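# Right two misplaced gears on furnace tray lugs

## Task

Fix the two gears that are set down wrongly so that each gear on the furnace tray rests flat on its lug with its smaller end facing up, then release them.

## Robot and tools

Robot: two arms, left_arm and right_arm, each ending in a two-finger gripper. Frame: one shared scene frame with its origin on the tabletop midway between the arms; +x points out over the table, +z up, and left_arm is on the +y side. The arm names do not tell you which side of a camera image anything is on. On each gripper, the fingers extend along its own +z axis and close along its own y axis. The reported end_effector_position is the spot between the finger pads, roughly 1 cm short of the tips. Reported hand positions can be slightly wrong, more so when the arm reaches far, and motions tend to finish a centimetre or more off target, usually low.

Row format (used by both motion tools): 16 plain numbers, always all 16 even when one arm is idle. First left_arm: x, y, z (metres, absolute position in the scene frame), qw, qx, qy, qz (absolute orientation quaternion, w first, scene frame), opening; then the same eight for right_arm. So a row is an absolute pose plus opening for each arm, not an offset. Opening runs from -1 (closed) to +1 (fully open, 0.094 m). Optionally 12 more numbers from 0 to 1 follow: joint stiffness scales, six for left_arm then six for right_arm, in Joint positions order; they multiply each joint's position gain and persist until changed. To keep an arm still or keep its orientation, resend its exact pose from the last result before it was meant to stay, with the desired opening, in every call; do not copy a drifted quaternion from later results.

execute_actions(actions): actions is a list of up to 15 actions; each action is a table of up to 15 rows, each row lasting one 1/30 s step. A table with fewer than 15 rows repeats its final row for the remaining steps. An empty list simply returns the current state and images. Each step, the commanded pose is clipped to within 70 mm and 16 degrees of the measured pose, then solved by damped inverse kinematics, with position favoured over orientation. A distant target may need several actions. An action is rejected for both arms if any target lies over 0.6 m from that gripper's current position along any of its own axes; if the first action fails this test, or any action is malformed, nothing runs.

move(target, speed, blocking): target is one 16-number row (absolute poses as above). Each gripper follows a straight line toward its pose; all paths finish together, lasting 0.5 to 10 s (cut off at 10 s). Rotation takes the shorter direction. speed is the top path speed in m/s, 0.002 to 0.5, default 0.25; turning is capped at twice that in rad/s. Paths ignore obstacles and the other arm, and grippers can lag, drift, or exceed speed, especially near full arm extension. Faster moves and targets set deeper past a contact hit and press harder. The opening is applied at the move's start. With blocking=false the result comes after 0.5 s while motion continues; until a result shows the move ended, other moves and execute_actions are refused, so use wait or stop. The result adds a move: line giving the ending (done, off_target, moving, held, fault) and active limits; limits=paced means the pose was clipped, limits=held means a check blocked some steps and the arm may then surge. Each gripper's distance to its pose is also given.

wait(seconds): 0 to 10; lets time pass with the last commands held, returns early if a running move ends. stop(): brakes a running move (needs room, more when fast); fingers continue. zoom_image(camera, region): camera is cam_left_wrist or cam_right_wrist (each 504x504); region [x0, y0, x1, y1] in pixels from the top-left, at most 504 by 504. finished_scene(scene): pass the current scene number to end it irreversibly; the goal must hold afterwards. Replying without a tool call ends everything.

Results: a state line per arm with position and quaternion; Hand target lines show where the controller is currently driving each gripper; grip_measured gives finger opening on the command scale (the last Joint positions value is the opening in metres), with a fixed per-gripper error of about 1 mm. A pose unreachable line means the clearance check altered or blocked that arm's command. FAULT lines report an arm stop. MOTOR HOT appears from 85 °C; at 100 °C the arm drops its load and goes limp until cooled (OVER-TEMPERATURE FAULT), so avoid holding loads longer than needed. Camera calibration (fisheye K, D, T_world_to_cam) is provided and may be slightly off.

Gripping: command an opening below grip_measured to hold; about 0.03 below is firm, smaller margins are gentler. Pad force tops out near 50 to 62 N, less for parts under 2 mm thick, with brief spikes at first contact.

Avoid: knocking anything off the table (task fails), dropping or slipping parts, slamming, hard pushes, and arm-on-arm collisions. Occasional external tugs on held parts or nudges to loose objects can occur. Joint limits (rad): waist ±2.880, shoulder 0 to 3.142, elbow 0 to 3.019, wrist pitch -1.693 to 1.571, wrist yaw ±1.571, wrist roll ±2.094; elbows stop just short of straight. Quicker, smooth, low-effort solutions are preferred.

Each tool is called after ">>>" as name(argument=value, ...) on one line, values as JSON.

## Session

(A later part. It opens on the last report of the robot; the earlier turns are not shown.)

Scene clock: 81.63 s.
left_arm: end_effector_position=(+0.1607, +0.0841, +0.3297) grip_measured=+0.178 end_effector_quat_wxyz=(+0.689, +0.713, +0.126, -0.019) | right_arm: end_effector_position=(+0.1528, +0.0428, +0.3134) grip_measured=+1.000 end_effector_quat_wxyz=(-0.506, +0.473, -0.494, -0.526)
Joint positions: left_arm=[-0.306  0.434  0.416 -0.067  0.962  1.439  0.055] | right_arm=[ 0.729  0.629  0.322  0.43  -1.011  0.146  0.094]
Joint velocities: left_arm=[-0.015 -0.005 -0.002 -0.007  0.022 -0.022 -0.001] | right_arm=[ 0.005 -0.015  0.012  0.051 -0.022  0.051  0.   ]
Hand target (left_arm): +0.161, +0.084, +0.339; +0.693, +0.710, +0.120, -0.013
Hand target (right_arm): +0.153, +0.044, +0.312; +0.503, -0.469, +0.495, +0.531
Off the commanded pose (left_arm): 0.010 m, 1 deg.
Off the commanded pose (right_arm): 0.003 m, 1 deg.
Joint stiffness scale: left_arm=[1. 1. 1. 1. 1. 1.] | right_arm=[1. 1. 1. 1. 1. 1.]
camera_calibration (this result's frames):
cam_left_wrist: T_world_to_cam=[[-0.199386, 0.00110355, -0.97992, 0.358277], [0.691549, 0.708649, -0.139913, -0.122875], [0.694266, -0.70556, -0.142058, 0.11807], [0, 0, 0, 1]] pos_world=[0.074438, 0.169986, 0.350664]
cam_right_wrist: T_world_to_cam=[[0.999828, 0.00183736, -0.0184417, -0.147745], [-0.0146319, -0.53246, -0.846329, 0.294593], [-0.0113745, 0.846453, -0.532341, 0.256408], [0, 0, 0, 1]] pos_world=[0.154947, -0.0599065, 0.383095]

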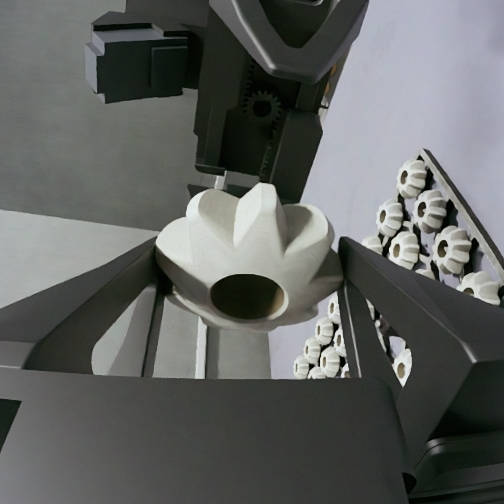

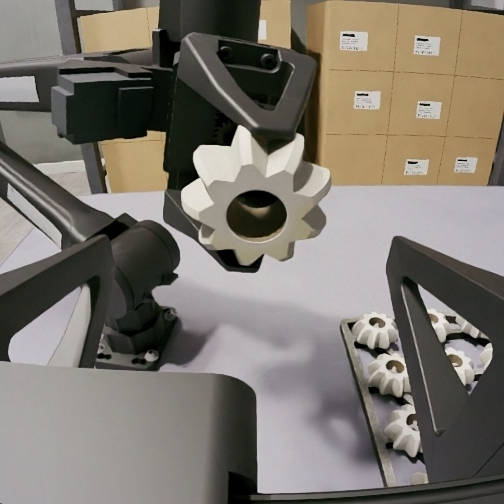

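>>> execute_actions(actions=[[[0.161,0.084,0.3396,0.693,0.710,0.120,-0.013,0.15,0.153,0.0454,0.3123,0.5034,-0.4694,0.4946,0.5306,0.95],[0.161,0.084,0.3396,0.693,0.710,0.120,-0.013,0.15,0.1531,0.0462,0.3128,0.5034,-0.4694,0.4946,0.5306,0.9],[0.161,0.084,0.3396,0.693,0.710,0.120,-0.013,0.15,0.1532,0.0474,0.3135,0.5034,-0.4694,0.4946,0.5306,0.85],[0.161,0.084,0.3396,0.693,0.710,0.120,-0.013,0.15,0.1534,0.049,0.3143,0.5034,-0.4694,0.4946,0.5306,0.8],[0.161,0.084,0.3396,0.693,0.710,0.120,-0.013,0.15,0.1536,0.051,0.3152,0.5034,-0.4694,0.4946,0.5306,0.75],[0.161,0.084,0.3396,0.693,0.710,0.120,-0.013,0.15,0.1538,0.0532,0.3161,0.5034,-0.4694,0.4946,0.5306,0.7],[0.161,0.084,0.3396,0.693,0.710,0.120,-0.013,0.15,0.154,0.0554,0.317,0.5034,-0.4694,0.4946,0.5306,0.65],[0.161,0.084,0.3396,0.693,0.710,0.120,-0.013,0.15,0.1542,0.0576,0.3178,0.5034,-0.4694,0.4946,0.5306,0.65],[0.161,0.084,0.3396,0.693,0.710,0.120,-0.013,0.15,0.1544,0.0598,0.3185,0.5034,-0.4694,0.4946,0.5306,0.65],[0.161,0.084,0.3396,0.693,0.710,0.120,-0.013,0.15,0.1546,0.062,0.3191,0.5034,-0.4694,0.4946,0.5306,0.65],[0.161,0.084,0.3396,0.693,0.710,0.120,-0.013,0.15,0.1548,0.0642,0.3196,0.5034,-0.4694,0.4946,0.5306,0.65],[0.161,0.084,0.3396,0.693,0.710,0.120,-0.013,0.15,0.155,0.0664,0.32,0.5034,-0.4694,0.4946,0.5306,0.65],[0.161,0.084,0.3396,0.693,0.710,0.120,-0.013,0.15,0.155,0.0686,0.3203,0.5034,-0.4694,0.4946,0.5306,0.65],[0.161,0.084,0.3396,0.693,0.710,0.120,-0.013,0.15,0.155,0.0708,0.3206,0.5034,-0.4694,0.4946,0.5306,0.65],[0.161,0.084,0.3396,0.693,0.710,0.120,-0.013,0.15,0.155,0.073,0.3209,0.5034,-0.4694,0.4946,0.5306,0.65]],[[0.161,0.084,0.3396,0.693,0.710,0.120,-0.013,0.15,0.155,0.0752,0.3211,0.5034,-0.4694,0.4946,0.5306,0.65],[0.161,0.084,0.3396,0.693,0.710,0.120,-0.013,0.15,0.155,0.0774,0.3213,0.5034,-0.4694,0.4946,0.5306,0.65],[0.161,0.084,0.3396,0.693,0.710,0.120,-0.013,0.15,0.155,0.0796,0.3215,0.5034,-0.4694,0.4946,0.5306,0.65],[0.161,0.084,0.3396,0.693,0.710,0.120,-0.013,0.15,0.155,0.0816,0.3216,0.5034,-0.4694,0.4946,0.5306,0.65],[0.161,0.084,0.3396,0.693,0.710,0.120,-0.013,0.15,0.155,0.0834,0.3217,0.5034,-0.4694,0.4946,0.5306,0.65],[0.161,0.084,0.3396,0.693,0.710,0.120,-0.013,0.15,0.155,0.0849,0.3218,0.5034,-0.4694,0.4946,0.5306,0.65],[0.161,0.084,0.3396,0.693,0.710,0.120,-0.013,0.15,0.155,0.086,0.3219,0.5034,-0.4694,0.4946,0.5306,0.65],[0.161,0.084,0.3396,0.693,0.710,0.120,-0.013,0.15,0.155,0.0867,0.322,0.5034,-0.4694,0.4946,0.5306,0.65],[0.161,0.084,0.3396,0.693,0.710,0.120,-0.013,0.15,0.155,0.087,0.322,0.5034,-0.4694,0.4946,0.5306,0.65]]])

Scene clock: 84.43 s.
left_arm: end_effector_position=(+0.1607, +0.0841, +0.3297) grip_measured=+0.178 end_effector_quat_wxyz=(+0.689, +0.713, +0.126, -0.019) | right_arm: end_effector_position=(+0.1480, +0.0775, +0.2904) grip_measured=+0.652 end_effector_quat_wxyz=(-0.479, +0.463, -0.521, -0.534)
Joint positions: left_arm=[-0.306  0.434  0.416 -0.067  0.962  1.439  0.055] | right_arm=[ 0.883  0.728  0.322  0.448 -0.858  0.146  0.078]
Joint velocities: left_arm=[-0.005 -0.005 -0.007 -0.002 -0.037  0.051 -0.   ] | right_arm=[-0.005 -0.005  0.002  0.017 -0.066 -0.007 -0.001]
Hand target (left_arm): +0.161, +0.084, +0.339; +0.693, +0.710, +0.120, -0.013
Hand target (right_arm): +0.154, +0.085, +0.322; +0.503, -0.469, +0.495, +0.531
Off the commanded pose (left_arm): 0.010 m, 1 deg.
Off the commanded pose (right_arm): 0.034 m, 4 deg.
Joint stiffness scale: left_arm=[1. 1. 1. 1. 1. 1.] | right_arm=[1. 1. 1. 1. 1. 1.]
camera_calibration (this result's frames):
cam_left_wrist: T_world_to_cam=[[-0.199386, 0.00110355, -0.97992, 0.358277], [0.691549, 0.708649, -0.139913, -0.122875], [0.694266, -0.70556, -0.142058, 0.11807], [0, 0, 0, 1]] pos_world=[0.074438, 0.169986, 0.350664]
cam_right_wrist: T_world_to_cam=[[0.995864, 0.000520585, -0.0908504, -0.121764], [-0.0747304, -0.563987, -0.822395, 0.297916], [-0.0516666, 0.825784, -0.561616, 0.230813], [0, 0, 0, 1]] pos_world=[0.15545, -0.0225177, 0.36357]

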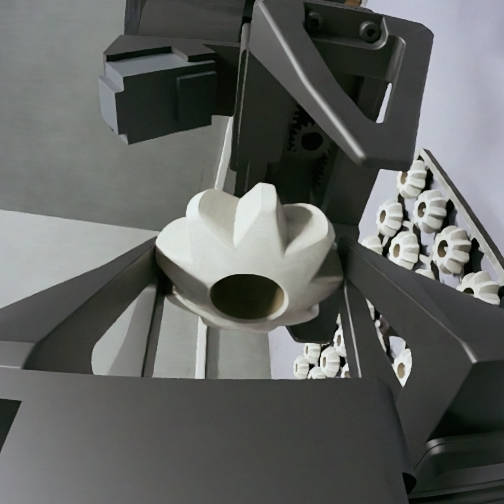

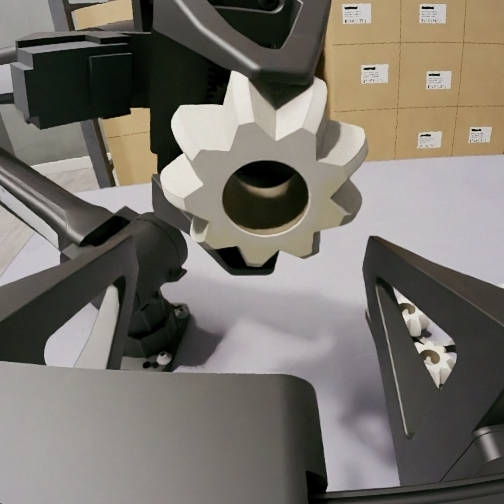

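>>> execute_actions(actions=[[[0.161,0.084,0.338,0.693,0.710,0.120,-0.013,0.15,0.1546,0.0865,0.3205,0.5034,-0.4694,0.4946,0.5306,0.7],[0.161,0.084,0.3365,0.693,0.710,0.120,-0.013,0.15,0.1542,0.086,0.319,0.5034,-0.4694,0.4946,0.5306,0.75],[0.161,0.084,0.335,0.693,0.710,0.120,-0.013,0.15,0.1538,0.0855,0.3175,0.5034,-0.4694,0.4946,0.5306,0.8],[0.1605,0.0837,0.334,0.693,0.710,0.120,-0.013,0.15,0.1535,0.085,0.316,0.5034,-0.4694,0.4946,0.5306,0.85],[0.16,0.0834,0.333,0.693,0.710,0.120,-0.013,0.15,0.1532,0.0846,0.3145,0.5034,-0.4694,0.4946,0.5306,0.9],[0.1595,0.083,0.332,0.693,0.710,0.120,-0.013,0.15,0.1529,0.0842,0.313,0.5034,-0.4694,0.4946,0.5306,0.9],[0.159,0.0826,0.331,0.693,0.710,0.120,-0.013,0.15,0.1526,0.0837,0.3115,0.5034,-0.4694,0.4946,0.5306,0.9],[0.1585,0.0822,0.33,0.693,0.710,0.120,-0.013,0.15,0.1522,0.0833,0.31,0.5034,-0.4694,0.4946,0.5306,0.9],[0.158,0.0818,0.329,0.693,0.710,0.120,-0.013,0.15,0.1519,0.0828,0.3085,0.5034,-0.4694,0.4946,0.5306,0.9],[0.1575,0.0814,0.328,0.693,0.710,0.120,-0.013,0.15,0.1516,0.0824,0.307,0.5034,-0.4694,0.4946,0.5306,0.9],[0.157,0.081,0.327,0.693,0.710,0.120,-0.013,0.15,0.1512,0.0819,0.3055,0.5034,-0.4694,0.4946,0.5306,0.9],[0.1565,0.0806,0.326,0.693,0.710,0.120,-0.013,0.15,0.1509,0.0815,0.304,0.5034,-0.4694,0.4946,0.5306,0.9],[0.156,0.0802,0.325,0.693,0.710,0.120,-0.013,0.15,0.1506,0.081,0.3025,0.5034,-0.4694,0.4946,0.5306,0.9],[0.1555,0.0798,0.324,0.693,0.710,0.120,-0.013,0.15,0.1503,0.0806,0.301,0.5034,-0.4694,0.4946,0.5306,0.9],[0.155,0.0794,0.323,0.693,0.710,0.120,-0.013,0.15,0.15,0.0803,0.3,0.5034,-0.4694,0.4946,0.5306,0.9]],[[0.1547,0.079,0.322,0.693,0.710,0.120,-0.013,0.15,0.15,0.0803,0.3,0.5034,-0.4694,0.4946,0.5306,0.9],[0.1545,0.0787,0.321,0.693,0.710,0.120,-0.013,0.15,0.15,0.0803,0.3,0.5034,-0.4694,0.4946,0.5306,0.9],[0.1543,0.0784,0.32,0.693,0.710,0.120,-0.013,0.15,0.15,0.0803,0.3,0.5034,-0.4694,0.4946,0.5306,0.9],[0.1541,0.0781,0.319,0.693,0.710,0.120,-0.013,0.15,0.15,0.0803,0.3,0.5034,-0.4694,0.4946,0.5306,0.9],[0.154,0.0778,0.318,0.693,0.710,0.120,-0.013,0.15,0.15,0.0803,0.3,0.5034,-0.4694,0.4946,0.5306,0.9],[0.154,0.0775,0.317,0.693,0.710,0.120,-0.013,0.15,0.15,0.0803,0.3,0.5034,-0.4694,0.4946,0.5306,0.9],[0.154,0.0772,0.316,0.693,0.710,0.120,-0.013,0.15,0.15,0.0803,0.3,0.5034,-0.4694,0.4946,0.5306,0.9],[0.154,0.077,0.315,0.693,0.710,0.120,-0.013,0.15,0.15,0.0803,0.3,0.5034,-0.4694,0.4946,0.5306,0.9]]])

Scene clock: 86.80 s.
left_arm: end_effector_position=(+0.1562, +0.0781, +0.2988) grip_measured=+0.178 end_effector_quat_wxyz=(+0.678, +0.721, +0.141, -0.028) | right_arm: end_effector_position=(+0.1490, +0.0782, +0.2999) grip_measured=+0.898 end_effector_quat_wxyz=(-0.500, +0.466, -0.500, -0.533)
Joint positions: left_arm=[-0.356  0.434  0.358 -0.054  0.906  1.439  0.055] | right_arm=[ 0.883  0.74   0.322  0.519 -0.857  0.144  0.089]
Joint velocities: left_arm=[-0.024 -0.005 -0.007  0.007 -0.007 -0.037 -0.   ] | right_arm=[ 0.024 -0.005  0.017  0.012  0.022 -0.037 -0.001]
Hand target (left_arm): +0.153, +0.077, +0.315; +0.693, +0.711, +0.120, -0.013
Hand target (right_arm): +0.150, +0.080, +0.300; +0.503, -0.469, +0.495, +0.531
Off the commanded pose (left_arm): 0.016 m, 4 deg.
Off the commanded pose (right_arm): 0.002 m, 1 deg.
Joint stiffness scale: left_arm=[1. 1. 1. 1. 1. 1.] | right_arm=[1. 1. 1. 1. 1. 1.]
camera_calibration (this result's frames):
cam_left_wrist: T_world_to_cam=[[-0.235598, 0.0255475, -0.971515, 0.328259], [0.682387, 0.71613, -0.146651, -0.116916], [0.691984, -0.697499, -0.186152, 0.125449], [0, 0, 0, 1]] pos_world=[0.0703102, 0.162841, 0.325115]
cam_right_wrist: T_world_to_cam=[[0.998991, 0.0026952, -0.0448221, -0.136253], [-0.0365239, -0.53189, -0.846025, 0.305143], [-0.0261206, 0.846809, -0.531255, 0.221071], [0, 0, 0, 1]] pos_world=[0.153035, -0.0245355, 0.369496]

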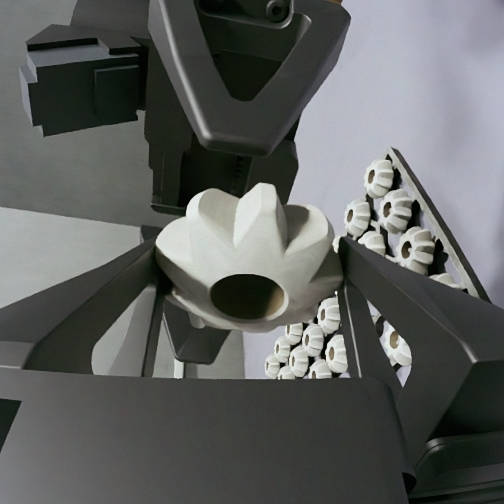

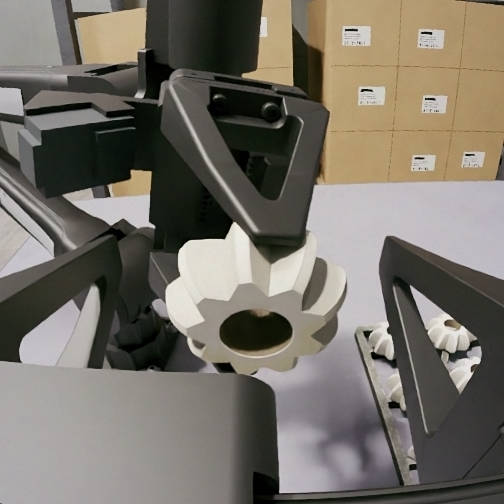

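>>> execute_actions(actions=[[[0.154,0.077,0.315,0.693,0.710,0.120,-0.013,0.15,0.1501,0.0803,0.2993,0.5033,-0.468,0.4945,0.532,0.86],[0.154,0.077,0.315,0.693,0.710,0.120,-0.013,0.15,0.1502,0.0804,0.2984,0.5032,-0.4664,0.4944,0.5336,0.82],[0.154,0.077,0.315,0.693,0.710,0.120,-0.013,0.15,0.1503,0.0805,0.2973,0.503,-0.4647,0.4942,0.5353,0.78],[0.154,0.077,0.315,0.693,0.710,0.120,-0.013,0.15,0.1504,0.0806,0.2961,0.5029,-0.463,0.4941,0.537,0.74],[0.154,0.077,0.315,0.693,0.710,0.120,-0.013,0.15,0.1505,0.0807,0.2949,0.5028,-0.4612,0.494,0.5388,0.70],[0.154,0.077,0.315,0.693,0.710,0.120,-0.013,0.15,0.1506,0.0807,0.2937,0.5026,-0.4594,0.4938,0.5406,0.66],[0.154,0.077,0.315,0.693,0.710,0.120,-0.013,0.15,0.1507,0.0808,0.2925,0.5025,-0.4576,0.4937,0.5424,0.62],[0.154,0.077,0.315,0.693,0.710,0.120,-0.013,0.15,0.1508,0.0809,0.2913,0.5024,-0.4559,0.4936,0.5441,0.60],[0.154,0.077,0.315,0.693,0.710,0.120,-0.013,0.15,0.1509,0.081,0.2902,0.5023,-0.4543,0.4935,0.5457,0.60],[0.154,0.077,0.315,0.693,0.710,0.120,-0.013,0.15,0.151,0.081,0.2894,0.5022,-0.453,0.4934,0.547,0.60],[0.154,0.077,0.315,0.693,0.710,0.120,-0.013,0.15,0.151,0.081,0.289,0.5021,-0.4521,0.4933,0.5479,0.60]]])

>>> wait(seconds=0.2)

Scene clock: 88.13 s.
left_arm: end_effector_position=(+0.1562, +0.0781, +0.2989) grip_measured=+0.178 end_effector_quat_wxyz=(+0.678, +0.721, +0.141, -0.028) | right_arm: end_effector_position=(+0.1508, +0.0798, +0.2893) grip_measured=+0.602 end_effector_quat_wxyz=(-0.504, +0.457, -0.493, -0.543)
Joint positions: left_arm=[-0.356  0.434  0.358 -0.053  0.906  1.439  0.055] | right_arm=[ 0.883  0.806  0.289  0.665 -0.857  0.187  0.075]
Joint velocities: left_arm=[-0.024 -0.005 -0.002  0.002 -0.022 -0.022 -0.   ] | right_arm=[-0.005  0.034 -0.012  0.09  -0.007  0.007 -0.   ]
Hand target (left_arm): +0.153, +0.077, +0.315; +0.693, +0.711, +0.120, -0.013
Hand target (right_arm): +0.151, +0.081, +0.289; +0.502, -0.452, +0.494, +0.548
Off the commanded pose (left_arm): 0.016 m, 4 deg.
Off the commanded pose (right_arm): 0.001 m, 1 deg.
Joint stiffness scale: left_arm=[1. 1. 1. 1. 1. 1.] | right_arm=[1. 1. 1. 1. 1. 1.]
camera_calibration (this result's frames):
cam_left_wrist: T_world_to_cam=[[-0.234951, 0.0251862, -0.971681, 0.328372], [0.682484, 0.716075, -0.146463, -0.116968], [0.692108, -0.697569, -0.185432, 0.125228], [0, 0, 0, 1]] pos_world=[0.0703083, 0.162842, 0.325162]
cam_right_wrist: T_world_to_cam=[[0.99863, 0.00759103, -0.0517774, -0.136892], [-0.0408119, -0.506336, -0.86137, 0.300124], [-0.0327555, 0.862303, -0.505332, 0.206421], [0, 0, 0, 1]] pos_world=[0.155715, -0.0249948, 0.355742]

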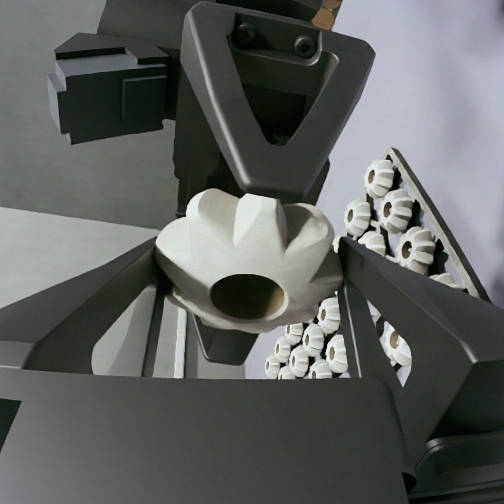

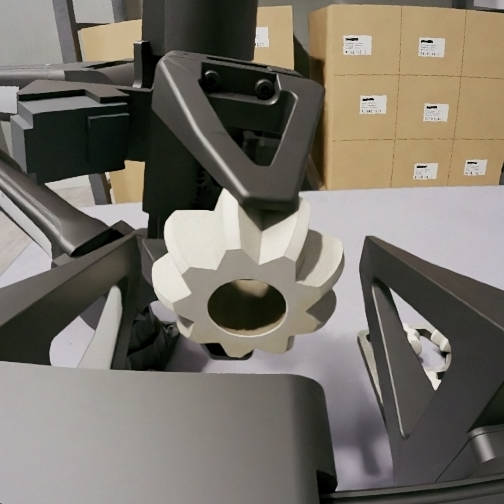

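Scene clock: 88.33 s.
left_arm: end_effector_position=(+0.1562, +0.0781, +0.2989) grip_measured=+0.178 end_effector_quat_wxyz=(+0.678, +0.721, +0.141, -0.028) | right_arm: end_effector_position=(+0.1507, +0.0797, +0.2904) grip_measured=+0.602 end_effector_quat_wxyz=(-0.504, +0.456, -0.492, -0.544)
Joint positions: left_arm=[-0.356  0.434  0.358 -0.053  0.906  1.439  0.055] | right_arm=[ 0.883  0.806  0.289  0.671 -0.857  0.194  0.075]
Joint velocities: left_arm=[-0.005 -0.005  0.002 -0.002  0.022  0.007 -0.   ] | right_arm=[-0.005 -0.015  0.007  0.002  0.022 -0.066 -0.   ]
Hand target (left_arm): +0.153, +0.077, +0.315; +0.693, +0.711, +0.120, -0.013
Hand target (right_arm): +0.151, +0.081, +0.289; +0.502, -0.452, +0.493, +0.548
Off the commanded pose (left_arm): 0.016 m, 4 deg.
Off the commanded pose (right_arm): 0.002 m, 1 deg.
Joint stiffness scale: left_arm=[1. 1. 1. 1. 1. 1.] | right_arm=[1. 1. 1. 1. 1. 1.]
wait: 0.20 s; at rest by 0.17 s
camera_calibration (this result's frames):
cam_left_wrist: T_world_to_cam=[[-0.234951, 0.0251862, -0.971681, 0.328372], [0.682484, 0.716075, -0.146463, -0.116968], [0.692108, -0.697569, -0.185432, 0.125228], [0, 0, 0, 1]] pos_world=[0.0703083, 0.162842, 0.325162]
cam_right_wrist: T_world_to_cam=[[0.998488, 0.00851329, -0.0543151, -0.13606], [-0.0426712, -0.502942, -0.863266, 0.301572], [-0.0346666, 0.864278, -0.501818, 0.206141], [0, 0, 0, 1]] pos_world=[0.155869, -0.0253318, 0.356392]

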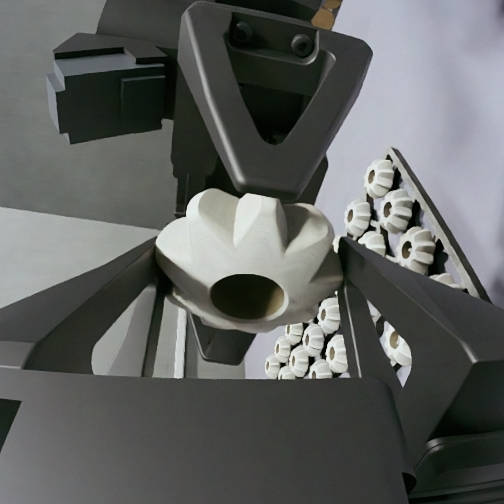

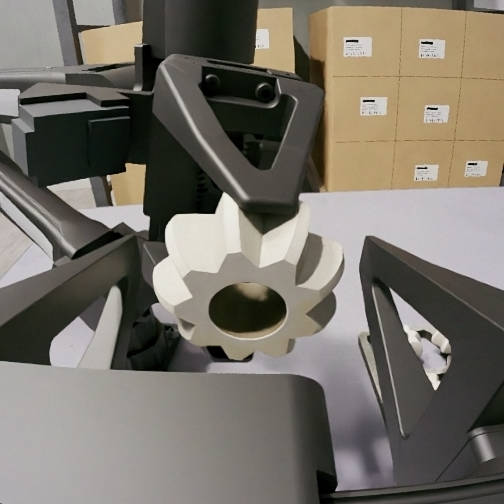

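>>> execute_actions(actions=[])

Scene clock: 89.37 s.
left_arm: end_effector_position=(+0.1562, +0.0781, +0.2989) grip_measured=+0.178 end_effector_quat_wxyz=(+0.678, +0.721, +0.141, -0.028) | right_arm: end_effector_position=(+0.1507, +0.0797, +0.2905) grip_measured=+0.602 end_effector_quat_wxyz=(-0.503, +0.455, -0.493, -0.545)
Joint positions: left_arm=[-0.356  0.434  0.358 -0.053  0.906  1.439  0.055] | right_arm=[ 0.883  0.806  0.289  0.672 -0.857  0.197  0.075]
Joint velocities: left_arm=[ 0.015  0.005 -0.007 -0.007 -0.022 -0.051 -0.001] | right_arm=[-0.015 -0.005  0.017 -0.002 -0.051 -0.037 -0.001]
Hand target (left_arm): +0.153, +0.077, +0.315; +0.693, +0.711, +0.120, -0.013
Hand target (right_arm): +0.151, +0.081, +0.289; +0.502, -0.452, +0.493, +0.548
Off the commanded pose (left_arm): 0.016 m, 4 deg.
Off the commanded pose (right_arm): 0.002 m, 0 deg.
Joint stiffness scale: left_arm=[1. 1. 1. 1. 1. 1.] | right_arm=[1. 1. 1. 1. 1. 1.]
camera_calibration (this result's frames):
cam_left_wrist: T_world_to_cam=[[-0.234951, 0.0251862, -0.971681, 0.328372], [0.682484, 0.716075, -0.146463, -0.116968], [0.692108, -0.697569, -0.185432, 0.125228], [0, 0, 0, 1]] pos_world=[0.0703083, 0.162842, 0.325162]
cam_right_wrist: T_world_to_cam=[[0.998354, 0.00879484, -0.0566761, -0.135365], [-0.0445796, -0.502739, -0.863288, 0.301907], [-0.0360858, 0.864393, -0.50152, 0.2063], [0, 0, 0, 1]] pos_world=[0.156045, -0.0253539, 0.356424]

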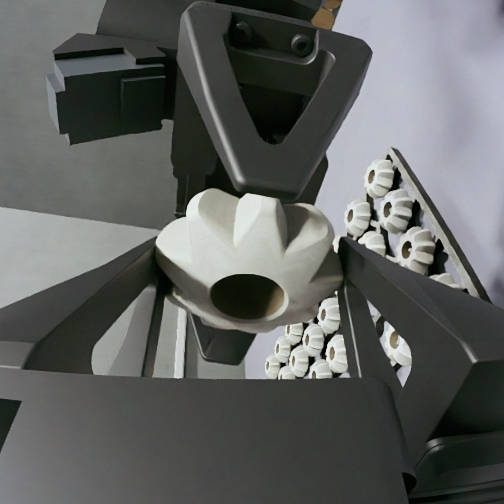

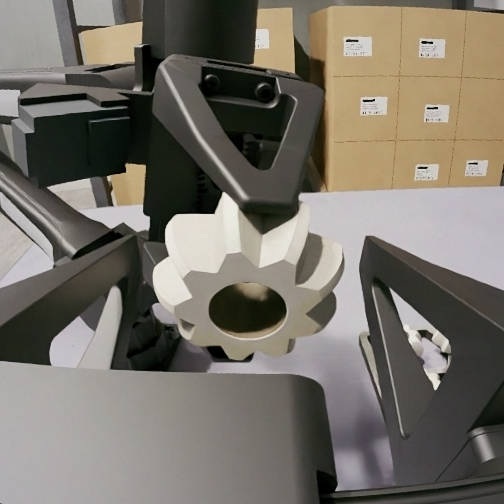

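>>> zoom_image(camera="cam_left_wrist", region=[130, 150, 370, 390])

>>> zoom_image(camera="cam_right_wrist", region=[110, 170, 390, 390])

Region (130, 150, 370, 390) of cam_left_wrist's 504x504 image, scaled by 2.100, with more detail than that image has.

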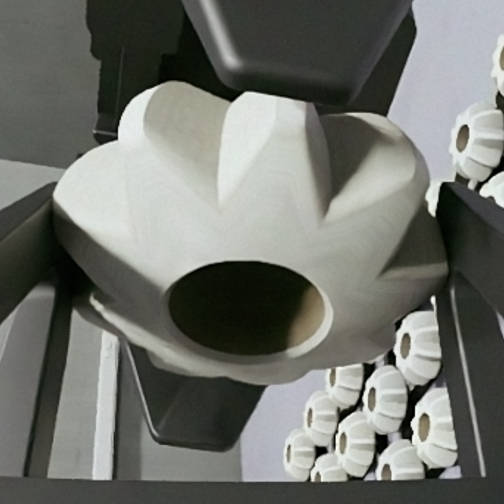

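Region (110, 170, 390, 390) of cam_right_wrist's 504x504 image, scaled by 1.800, with more detail than that image has; it fills the top 396 rows of this view, and the rest is white.

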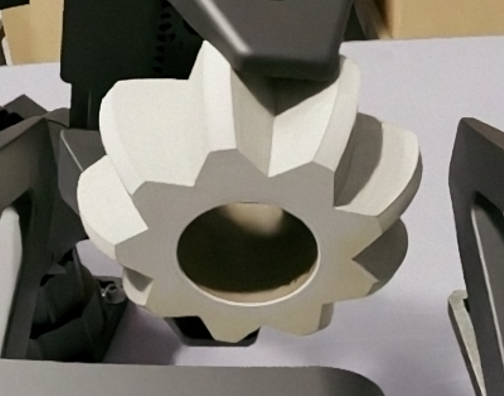

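>>> execute_actions(actions=[[[0.154,0.077,0.315,0.693,0.710,0.120,-0.013,0.15,0.151,0.081,0.289,0.5021,-0.4521,0.4933,0.5479,0.57],[0.154,0.077,0.315,0.693,0.710,0.120,-0.013,0.15,0.151,0.081,0.289,0.5021,-0.4521,0.4933,0.5479,0.54],[0.154,0.077,0.315,0.693,0.710,0.120,-0.013,0.15,0.151,0.081,0.289,0.5021,-0.4521,0.4933,0.5479,0.51],[0.154,0.077,0.315,0.693,0.710,0.120,-0.013,0.15,0.151,0.081,0.289,0.5021,-0.4521,0.4933,0.5479,0.48],[0.154,0.077,0.315,0.693,0.710,0.120,-0.013,0.15,0.151,0.081,0.289,0.5021,-0.4521,0.4933,0.5479,0.45],[0.154,0.077,0.315,0.693,0.710,0.120,-0.013,0.15,0.151,0.081,0.289,0.5021,-0.4521,0.4933,0.5479,0.42],[0.154,0.077,0.315,0.693,0.710,0.120,-0.013,0.15,0.151,0.081,0.289,0.5021,-0.4521,0.4933,0.5479,0.39],[0.154,0.077,0.315,0.693,0.710,0.120,-0.013,0.15,0.151,0.081,0.289,0.5021,-0.4521,0.4933,0.5479,0.37],[0.154,0.077,0.315,0.693,0.710,0.120,-0.013,0.15,0.151,0.081,0.289,0.5021,-0.4521,0.4933,0.5479,0.35],[0.154,0.077,0.315,0.693,0.710,0.120,-0.013,0.15,0.151,0.081,0.289,0.5021,-0.4521,0.4933,0.5479,0.33],[0.154,0.077,0.315,0.693,0.710,0.120,-0.013,0.15,0.151,0.081,0.289,0.5021,-0.4521,0.4933,0.5479,0.31],[0.154,0.077,0.315,0.693,0.710,0.120,-0.013,0.15,0.151,0.081,0.289,0.5021,-0.4521,0.4933,0.5479,0.30],[0.154,0.077,0.315,0.693,0.710,0.120,-0.013,0.15,0.151,0.081,0.289,0.5021,-0.4521,0.4933,0.5479,0.29],[0.154,0.077,0.315,0.693,0.710,0.120,-0.013,0.15,0.151,0.081,0.289,0.5021,-0.4521,0.4933,0.5479,0.28],[0.154,0.077,0.315,0.693,0.710,0.120,-0.013,0.15,0.151,0.081,0.289,0.5021,-0.4521,0.4933,0.5479,0.27]],[[0.154,0.077,0.315,0.693,0.710,0.120,-0.013,0.15,0.151,0.081,0.289,0.5021,-0.4521,0.4933,0.5479,0.26],[0.154,0.077,0.315,0.693,0.710,0.120,-0.013,0.15,0.151,0.081,0.289,0.5021,-0.4521,0.4933,0.5479,0.25],[0.154,0.077,0.315,0.693,0.710,0.120,-0.013,0.15,0.151,0.081,0.289,0.5021,-0.4521,0.4933,0.5479,0.24],[0.154,0.077,0.315,0.693,0.710,0.120,-0.013,0.15,0.151,0.081,0.289,0.5021,-0.4521,0.4933,0.5479,0.23],[0.154,0.077,0.315,0.693,0.710,0.120,-0.013,0.15,0.151,0.081,0.289,0.5021,-0.4521,0.4933,0.5479,0.22],[0.154,0.077,0.315,0.693,0.710,0.120,-0.013,0.15,0.151,0.081,0.289,0.5021,-0.4521,0.4933,0.5479,0.21],[0.154,0.077,0.315,0.693,0.710,0.120,-0.013,0.15,0.151,0.081,0.289,0.5021,-0.4521,0.4933,0.5479,0.20]]])

Scene clock: 94.03 s.
left_arm: end_effector_position=(+0.1570, +0.0782, +0.2988) grip_measured=+0.178 end_effector_quat_wxyz=(+0.678, +0.721, +0.142, -0.026) | right_arm: end_effector_position=(+0.1506, +0.0796, +0.2910) grip_measured=+0.212 end_effector_quat_wxyz=(-0.504, +0.455, -0.492, -0.545)
Joint positions: left_arm=[-0.356  0.434  0.358 -0.053  0.901  1.439  0.055] | right_arm=[ 0.883  0.806  0.289  0.675 -0.857  0.199  0.057]
Joint velocities: left_arm=[ 0.005  0.005 -0.002  0.012 -0.037  0.037  0.   ] | right_arm=[ 0.005  0.005  0.002 -0.002  0.007 -0.007  0.002]
Hand target (left_arm): +0.153, +0.077, +0.315; +0.693, +0.711, +0.120, -0.013
Hand target (right_arm): +0.151, +0.081, +0.289; +0.502, -0.452, +0.493, +0.548
Off the commanded pose (left_arm): 0.016 m, 4 deg.
Off the commanded pose (right_arm): 0.002 m, 0 deg.
Joint stiffness scale: left_arm=[1. 1. 1. 1. 1. 1.] | right_arm=[1. 1. 1. 1. 1. 1.]
camera_calibration (this result's frames):
cam_left_wrist: T_world_to_cam=[[-0.234784, 0.0246223, -0.971736, 0.328507], [0.679269, 0.719242, -0.145895, -0.117509], [0.69532, -0.694324, -0.185591, 0.124056], [0, 0, 0, 1]] pos_world=[0.0706894, 0.162564, 0.325101]
cam_right_wrist: T_world_to_cam=[[0.998376, 0.00910016, -0.0562368, -0.135421], [-0.0441177, -0.501035, -0.864302, 0.30245], [-0.0360419, 0.865379, -0.499819, 0.206049], [0, 0, 0, 1]] pos_world=[0.155971, -0.0255404, 0.35678]

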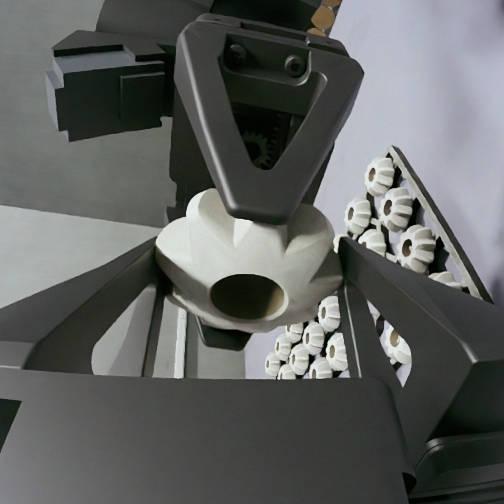

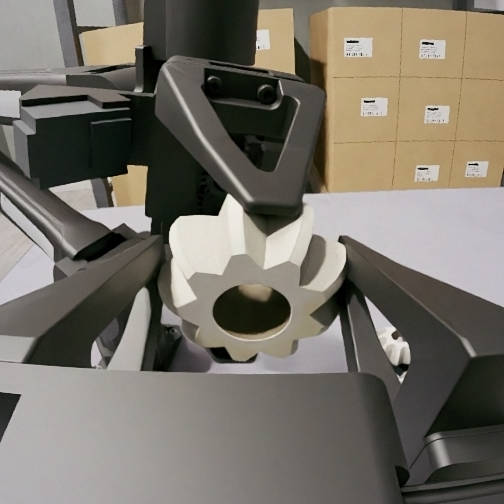

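>>> execute_actions(actions=[[[0.154,0.077,0.315,0.693,0.710,0.120,-0.013,0.15,0.151,0.081,0.289,0.5021,-0.4521,0.4933,0.5479,0.195],[0.154,0.077,0.315,0.693,0.710,0.120,-0.013,0.15,0.151,0.081,0.289,0.5021,-0.4521,0.4933,0.5479,0.19],[0.154,0.077,0.315,0.693,0.710,0.120,-0.013,0.15,0.151,0.081,0.289,0.5021,-0.4521,0.4933,0.5479,0.185],[0.154,0.077,0.315,0.693,0.710,0.120,-0.013,0.15,0.151,0.081,0.289,0.5021,-0.4521,0.4933,0.5479,0.18],[0.154,0.077,0.315,0.693,0.710,0.120,-0.013,0.15,0.151,0.081,0.289,0.5021,-0.4521,0.4933,0.5479,0.175],[0.154,0.077,0.315,0.693,0.710,0.120,-0.013,0.15,0.151,0.081,0.289,0.5021,-0.4521,0.4933,0.5479,0.17],[0.154,0.077,0.315,0.693,0.710,0.120,-0.013,0.155,0.151,0.081,0.289,0.5021,-0.4521,0.4933,0.5479,0.17],[0.154,0.077,0.315,0.693,0.710,0.120,-0.013,0.16,0.151,0.081,0.289,0.5021,-0.4521,0.4933,0.5479,0.17],[0.154,0.077,0.315,0.693,0.710,0.120,-0.013,0.165,0.151,0.081,0.289,0.5021,-0.4521,0.4933,0.5479,0.17],[0.154,0.077,0.315,0.693,0.710,0.120,-0.013,0.17,0.151,0.081,0.289,0.5021,-0.4521,0.4933,0.5479,0.17],[0.154,0.077,0.315,0.693,0.710,0.120,-0.013,0.175,0.151,0.081,0.289,0.5021,-0.4521,0.4933,0.5479,0.17],[0.154,0.077,0.315,0.693,0.710,0.120,-0.013,0.18,0.151,0.081,0.289,0.5021,-0.4521,0.4933,0.5479,0.17],[0.154,0.077,0.315,0.693,0.710,0.120,-0.013,0.19,0.151,0.081,0.289,0.5021,-0.4521,0.4933,0.5479,0.17],[0.154,0.077,0.315,0.693,0.710,0.120,-0.013,0.20,0.151,0.081,0.289,0.5021,-0.4521,0.4933,0.5479,0.17],[0.154,0.077,0.315,0.693,0.710,0.120,-0.013,0.22,0.151,0.081,0.289,0.5021,-0.4521,0.4933,0.5479,0.17]]])

Scene clock: 95.23 s.
left_arm: end_effector_position=(+0.1570, +0.0782, +0.2988) grip_measured=+0.217 end_effector_quat_wxyz=(+0.678, +0.721, +0.142, -0.026) | right_arm: end_effector_position=(+0.1506, +0.0796, +0.2910) grip_measured=+0.196 end_effector_quat_wxyz=(-0.503, +0.454, -0.493, -0.546)
Joint positions: left_arm=[-0.356  0.434  0.358 -0.053  0.901  1.439  0.057] | right_arm=[ 0.883  0.806  0.289  0.675 -0.857  0.201  0.056]
Joint velocities: left_arm=[-0.015 -0.005  0.002 -0.002 -0.037 -0.066  0.013] | right_arm=[-0.005 -0.024  0.007  0.012  0.007 -0.037 -0.   ]
Hand target (left_arm): +0.153, +0.077, +0.315; +0.693, +0.711, +0.120, -0.013
Hand target (right_arm): +0.151, +0.081, +0.289; +0.502, -0.452, +0.493, +0.548
Off the commanded pose (left_arm): 0.016 m, 4 deg.
Off the commanded pose (right_arm): 0.002 m, 0 deg.
Joint stiffness scale: left_arm=[1. 1. 1. 1. 1. 1.] | right_arm=[1. 1. 1. 1. 1. 1.]
camera_calibration (this result's frames):
cam_left_wrist: T_world_to_cam=[[-0.234784, 0.0246223, -0.971736, 0.328507], [0.679269, 0.719242, -0.145895, -0.117509], [0.69532, -0.694324, -0.185591, 0.124056], [0, 0, 0, 1]] pos_world=[0.0706894, 0.162564, 0.325101]
cam_right_wrist: T_world_to_cam=[[0.998221, 0.00937348, -0.0588885, -0.134648], [-0.0462762, -0.501047, -0.864182, 0.302741], [-0.0376063, 0.865369, -0.499722, 0.206257], [0, 0, 0, 1]] pos_world=[0.156174, -0.025539, 0.356766]

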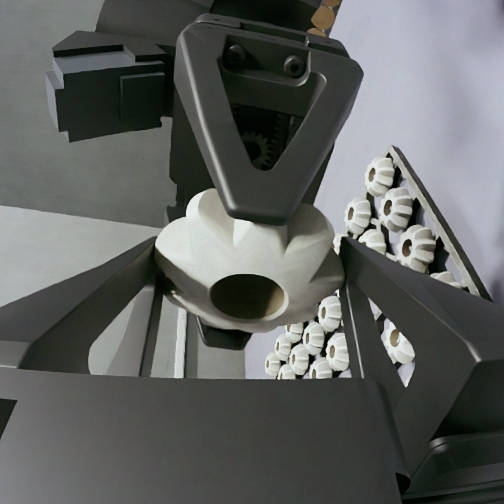

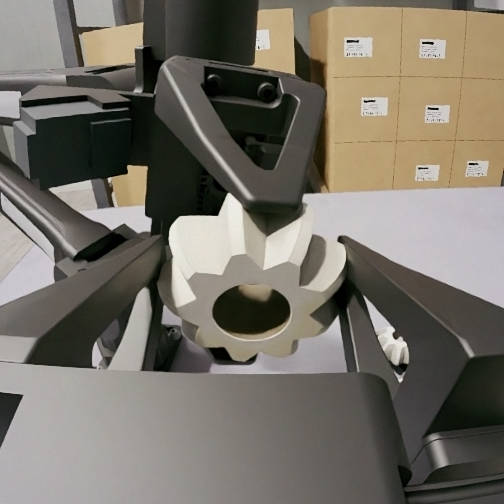

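>>> execute_actions(actions=[[[0.154,0.077,0.315,0.693,0.710,0.120,-0.013,0.27,0.151,0.081,0.289,0.5021,-0.4521,0.4933,0.5479,0.165],[0.154,0.077,0.315,0.693,0.710,0.120,-0.013,0.33,0.151,0.081,0.289,0.5021,-0.4521,0.4933,0.5479,0.165],[0.154,0.077,0.315,0.693,0.710,0.120,-0.013,0.40,0.151,0.081,0.289,0.5021,-0.4521,0.4933,0.5479,0.165],[0.154,0.077,0.315,0.693,0.710,0.120,-0.013,0.47,0.151,0.081,0.289,0.5021,-0.4521,0.4933,0.5479,0.165],[0.154,0.077,0.315,0.693,0.710,0.120,-0.013,0.54,0.151,0.081,0.289,0.5021,-0.4521,0.4933,0.5479,0.165],[0.154,0.077,0.315,0.693,0.710,0.120,-0.013,0.61,0.151,0.081,0.289,0.5021,-0.4521,0.4933,0.5479,0.165],[0.154,0.077,0.315,0.693,0.710,0.120,-0.013,0.68,0.151,0.081,0.289,0.5021,-0.4521,0.4933,0.5479,0.165],[0.154,0.077,0.315,0.693,0.710,0.120,-0.013,0.75,0.151,0.081,0.289,0.5021,-0.4521,0.4933,0.5479,0.165],[0.154,0.077,0.315,0.693,0.710,0.120,-0.013,0.8,0.151,0.081,0.289,0.5021,-0.4521,0.4933,0.5479,0.165]],[[0.154,0.080,0.315,0.693,0.710,0.120,-0.013,0.8,0.151,0.079,0.289,0.5021,-0.4521,0.4933,0.5479,0.165],[0.154,0.083,0.315,0.693,0.710,0.120,-0.013,0.8,0.151,0.077,0.289,0.5021,-0.4521,0.4933,0.5479,0.165],[0.154,0.086,0.315,0.693,0.710,0.120,-0.013,0.8,0.151,0.075,0.289,0.5021,-0.4521,0.4933,0.5479,0.165],[0.153,0.089,0.315,0.693,0.710,0.120,-0.013,0.8,0.151,0.073,0.289,0.5021,-0.4521,0.4933,0.5479,0.165],[0.153,0.092,0.315,0.693,0.710,0.120,-0.013,0.8,0.151,0.071,0.289,0.5021,-0.4521,0.4933,0.5479,0.165],[0.153,0.095,0.315,0.693,0.710,0.120,-0.013,0.8,0.151,0.069,0.289,0.5021,-0.4521,0.4933,0.5479,0.165],[0.152,0.098,0.315,0.693,0.710,0.120,-0.013,0.8,0.151,0.067,0.289,0.5021,-0.4521,0.4933,0.5479,0.165],[0.152,0.101,0.315,0.693,0.710,0.120,-0.013,0.8,0.151,0.065,0.289,0.5021,-0.4521,0.4933,0.5479,0.165],[0.152,0.104,0.315,0.693,0.710,0.120,-0.013,0.8,0.151,0.063,0.289,0.5021,-0.4521,0.4933,0.5479,0.165],[0.151,0.107,0.315,0.693,0.710,0.120,-0.013,0.8,0.151,0.061,0.289,0.5021,-0.4521,0.4933,0.5479,0.165],[0.151,0.110,0.315,0.693,0.710,0.120,-0.013,0.8,0.151,0.059,0.289,0.5021,-0.4521,0.4933,0.5479,0.165],[0.151,0.113,0.315,0.693,0.710,0.120,-0.013,0.8,0.151,0.057,0.289,0.5021,-0.4521,0.4933,0.5479,0.165],[0.150,0.116,0.315,0.693,0.710,0.120,-0.013,0.8,0.151,0.055,0.289,0.5021,-0.4521,0.4933,0.5479,0.165],[0.150,0.118,0.315,0.693,0.710,0.120,-0.013,0.8,0.151,0.054,0.289,0.5021,-0.4521,0.4933,0.5479,0.165],[0.150,0.120,0.315,0.693,0.710,0.120,-0.013,0.8,0.151,0.053,0.289,0.5021,-0.4521,0.4933,0.5479,0.165]]])

Scene clock: 98.70 s.
left_arm: end_effector_position=(+0.1485, +0.1129, +0.3144) grip_measured=+0.799 end_effector_quat_wxyz=(+0.694, +0.710, +0.116, -0.021) | right_arm: end_effector_position=(+0.1505, +0.0589, +0.2731) grip_measured=+0.194 end_effector_quat_wxyz=(-0.488, +0.455, -0.504, -0.548)
Joint positions: left_arm=[-0.151  0.338  0.355 -0.099  1.134  1.453  0.085] | right_arm=[ 0.8    0.776  0.243  0.666 -0.949  0.218  0.056]
Joint velocities: left_arm=[ 0.523 -0.171 -0.007 -0.247  0.432  0.11   0.001] | right_arm=[-0.181 -0.142 -0.071 -0.027 -0.227  0.081 -0.001]
Hand target (left_arm): +0.149, +0.119, +0.315; +0.693, +0.711, +0.120, -0.012
Hand target (right_arm): +0.151, +0.054, +0.288; +0.502, -0.452, +0.493, +0.548
Off the commanded pose (left_arm): 0.007 m, 1 deg.
Off the commanded pose (right_arm): 0.017 m, 2 deg.
Joint stiffness scale: left_arm=[1. 1. 1. 1. 1. 1.] | right_arm=[1. 1. 1. 1. 1. 1.]
camera_calibration (this result's frames):
cam_left_wrist: T_world_to_cam=[[-0.187876, -0.00784162, -0.982161, 0.340778], [0.705252, 0.694905, -0.140455, -0.137261], [0.68361, -0.719059, -0.125026, 0.142498], [0, 0, 0, 1]] pos_world=[0.063415, 0.20052, 0.333236]
cam_right_wrist: T_world_to_cam=[[0.996082, 0.0164418, -0.0868972, -0.127821], [-0.0654771, -0.523385, -0.849577, 0.277092], [-0.0594492, 0.851938, -0.520257, 0.22492], [0, 0, 0, 1]] pos_world=[0.158834, -0.0444904, 0.34132]

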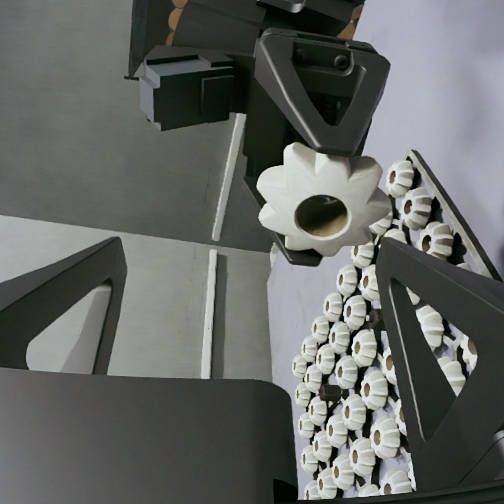

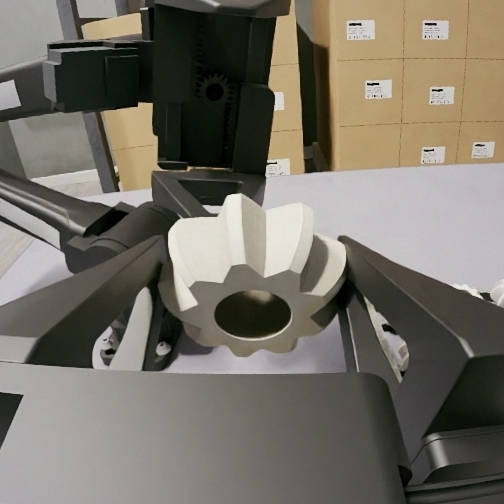

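>>> zoom_image(camera="cam_right_wrist", region=[140, 180, 360, 380])

Region (140, 180, 360, 380) of cam_right_wrist's 504x504 image, scaled by 2.291, with more detail than that image has; it fills the top 458 rows of this view, and the rest is white.

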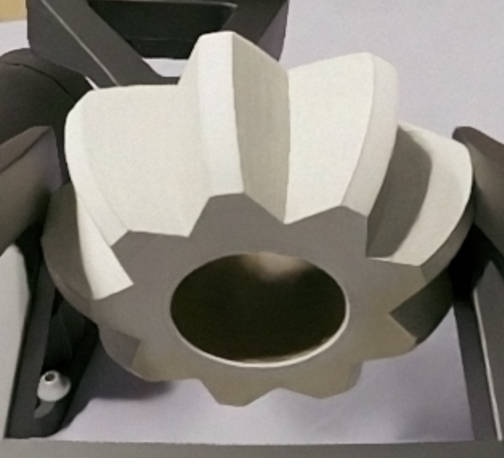

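>>> move(target=[0.25,0.22,0.16,0.5390,0.2802,0.7698,-0.1962,1.0,0.40,0.083,0.12,-0.0351,-0.4064,0.9129,-0.0156,0.165], speed=0.3)

Scene clock: 104.63 s.
left_arm: end_effector_position=(+0.2485, +0.2176, +0.1578) grip_measured=+0.999 end_effector_quat_wxyz=(+0.545, +0.286, +0.763, -0.196) | right_arm: end_effector_position=(+0.3818, +0.0664, +0.1011) grip_measured=+0.193 end_effector_quat_wxyz=(-0.059, -0.408, +0.911, -0.028)
Joint positions: left_arm=[ 0.128  0.385  0.144 -0.179  0.635  0.274  0.094] | right_arm=[ 0.83   1.787  1.409 -1.32   0.027 -0.186  0.056]
Joint velocities: left_arm=[-0.005 -0.005  0.002 -0.007  0.066 -0.066 -0.   ] | right_arm=[-0.005  0.005 -0.042 -0.012  0.007  0.007  0.001]
Hand target (left_arm): +0.251, +0.220, +0.161; +0.542, +0.278, +0.769, -0.197
Hand target (right_arm): +0.397, +0.083, +0.126; -0.029, -0.406, +0.913, -0.023
Off the commanded pose (left_arm): 0.004 m, 1 deg.
Off the commanded pose (right_arm): 0.031 m, 3 deg.
Joint stiffness scale: left_arm=[1. 1. 1. 1. 1. 1.] | right_arm=[1. 1. 1. 1. 1. 1.]
move: off_target (right_arm)
camera_calibration (this result's frames):
cam_left_wrist: T_world_to_cam=[[-0.638757, -0.769061, -0.0230933, 0.332929], [-0.624949, 0.536103, -0.567479, 0.12994], [0.448806, -0.348049, -0.823064, 0.217594], [0, 0, 0, 1]] pos_world=[0.196209, 0.262115, 0.260521]
cam_right_wrist: T_world_to_cam=[[0.760519, -0.649305, -0.00368638, -0.24756], [-0.470011, -0.554415, 0.686815, 0.151198], [-0.447996, -0.520603, -0.726823, 0.403149], [0, 0, 0, 1]] pos_world=[0.439949, 0.132965, 0.188261]

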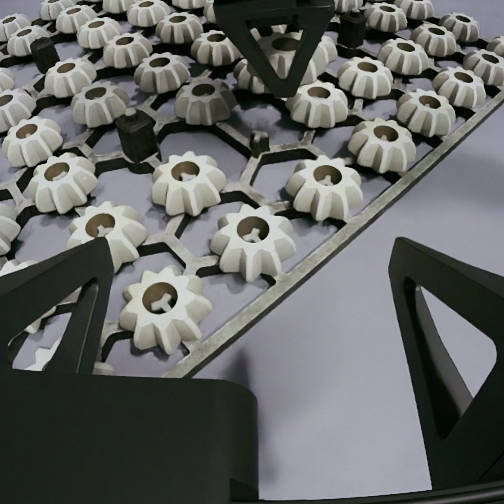

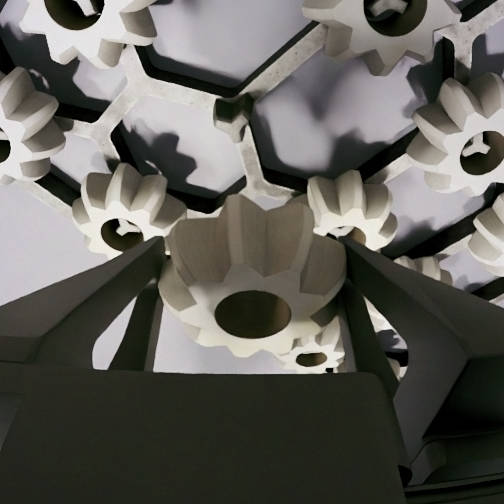

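>>> zoom_image(camera="cam_right_wrist", region=[180, 60, 300, 180])

>>> zoom_image(camera="cam_left_wrist", region=[190, 0, 370, 180])

Region (180, 60, 300, 180) of cam_right_wrist's 504x504 image, scaled by 4.200, with more detail than that image has.

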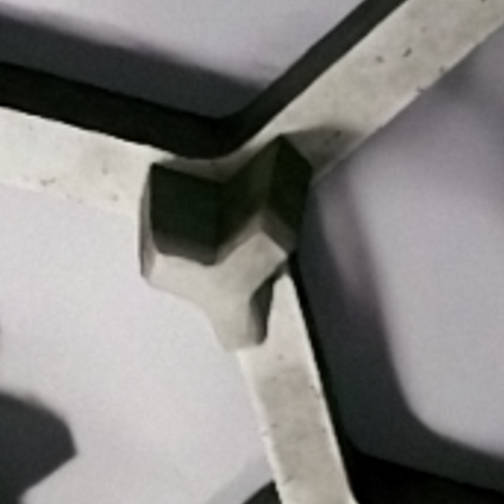

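Region (190, 0, 370, 180) of cam_left_wrist's 504x504 image, scaled by 2.800, with more detail than that image has.

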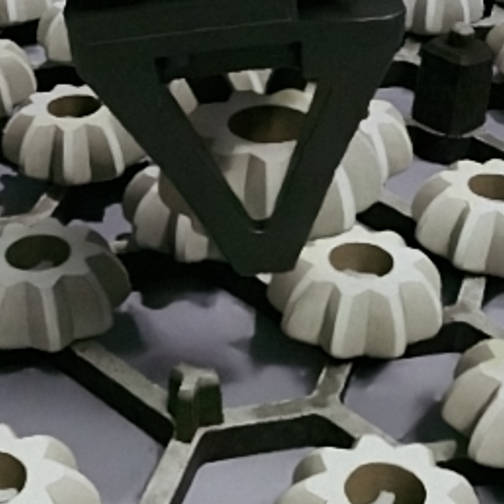

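>>> execute_actions(actions=[[[0.25,0.22,0.16,0.5390,0.2802,0.7698,-0.1962,1.0,0.4005,0.0845,0.1195,-0.033,-0.4064,0.9129,-0.0147,0.165],[0.25,0.22,0.16,0.5390,0.2802,0.7698,-0.1962,1.0,0.401,0.086,0.119,-0.031,-0.4064,0.9129,-0.0138,0.165],[0.25,0.22,0.16,0.5390,0.2802,0.7698,-0.1962,1.0,0.4015,0.0875,0.1185,-0.029,-0.4064,0.9130,-0.0129,0.165],[0.25,0.22,0.16,0.5390,0.2802,0.7698,-0.1962,1.0,0.402,0.089,0.118,-0.027,-0.4065,0.9130,-0.012,0.165],[0.25,0.22,0.16,0.5390,0.2802,0.7698,-0.1962,1.0,0.4025,0.0905,0.1175,-0.025,-0.4065,0.9131,-0.0111,0.165],[0.25,0.22,0.16,0.5390,0.2802,0.7698,-0.1962,1.0,0.403,0.092,0.117,-0.023,-0.4065,0.9132,-0.0102,0.165],[0.25,0.22,0.16,0.5390,0.2802,0.7698,-0.1962,1.0,0.4035,0.0935,0.1165,-0.021,-0.4066,0.9132,-0.0093,0.165],[0.25,0.22,0.16,0.5390,0.2802,0.7698,-0.1962,1.0,0.404,0.095,0.116,-0.019,-0.4066,0.9133,-0.0085,0.165],[0.25,0.22,0.16,0.5390,0.2802,0.7698,-0.1962,1.0,0.4045,0.0965,0.1155,-0.017,-0.4066,0.9133,-0.0076,0.165],[0.25,0.22,0.16,0.5390,0.2802,0.7698,-0.1962,1.0,0.405,0.098,0.115,-0.015,-0.4067,0.9134,-0.0067,0.165],[0.25,0.22,0.16,0.5390,0.2802,0.7698,-0.1962,1.0,0.4055,0.0995,0.115,-0.013,-0.4067,0.9134,-0.0058,0.165],[0.25,0.22,0.16,0.5390,0.2802,0.7698,-0.1962,1.0,0.406,0.101,0.115,-0.0104,-0.4067,0.9135,-0.0046,0.165]],[[0.25,0.22,0.16,0.5390,0.2802,0.7698,-0.1962,1.0,0.406,0.101,0.115,-0.0104,-0.4067,0.9135,-0.0046,0.165]]])

Scene clock: 107.43 s.
left_arm: end_effector_position=(+0.2477, +0.2178, +0.1560) grip_measured=+0.999 end_effector_quat_wxyz=(+0.541, +0.284, +0.766, -0.198) | right_arm: end_effector_position=(+0.3850, +0.0800, +0.0960) grip_measured=+0.193 end_effector_quat_wxyz=(-0.043, -0.408, +0.912, -0.013)
Joint positions: left_arm=[ 0.129  0.385  0.144 -0.189  0.635  0.271  0.094] | right_arm=[ 0.841  1.795  1.409 -1.274  0.005 -0.176  0.056]
Joint velocities: left_arm=[-0.015 -0.015 -0.002 -0.007 -0.022 -0.066 -0.001] | right_arm=[ 0.005 -0.015  0.002  0.027  0.037 -0.051  0.001]
Hand target (left_arm): +0.250, +0.220, +0.160; +0.539, +0.280, +0.770, -0.196
Hand target (right_arm): +0.404, +0.100, +0.116; -0.010, -0.406, +0.914, -0.004
Off the commanded pose (left_arm): 0.005 m, 1 deg.
Off the commanded pose (right_arm): 0.035 m, 4 deg.
Joint stiffness scale: left_arm=[1. 1. 1. 1. 1. 1.] | right_arm=[1. 1. 1. 1. 1. 1.]
camera_calibration (this result's frames):
cam_left_wrist: T_world_to_cam=[[-0.637992, -0.769903, -0.0146684, 0.33115], [-0.63193, 0.534354, -0.561364, 0.129489], [0.440034, -0.348877, -0.827439, 0.21951], [0, 0, 0, 1]] pos_world=[0.196507, 0.262342, 0.259178]
cam_right_wrist: T_world_to_cam=[[0.759966, -0.649768, -0.0159297, -0.239731], [-0.482213, -0.580088, 0.656481, 0.173403], [-0.435801, -0.491222, -0.754174, 0.403543], [0, 0, 0, 1]] pos_world=[0.441669, 0.143049, 0.186687]

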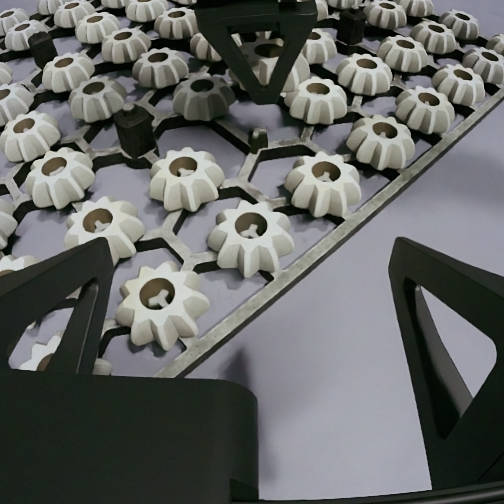

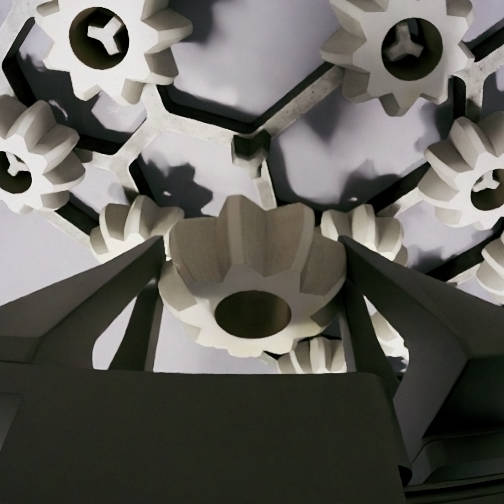

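>>> zoom_image(camera="cam_right_wrist", region=[190, 100, 310, 220])

>>> zoom_image(camera="cam_left_wrist", region=[180, 10, 340, 170])

Region (190, 100, 310, 220) of cam_right_wrist's 504x504 image, scaled by 4.200, with more detail than that image has.

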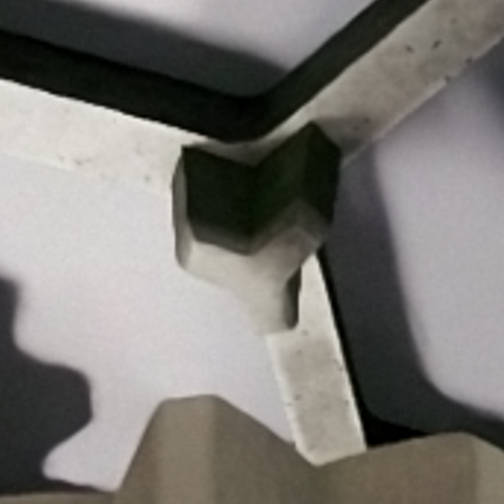

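Region (180, 10, 340, 170) of cam_left_wrist's 504x504 image, scaled by 3.150, with more detail than that image has.

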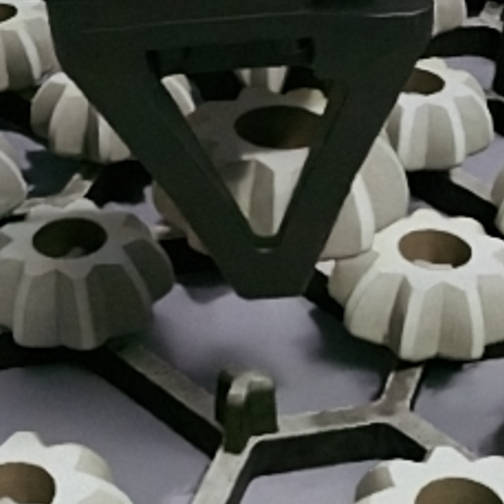

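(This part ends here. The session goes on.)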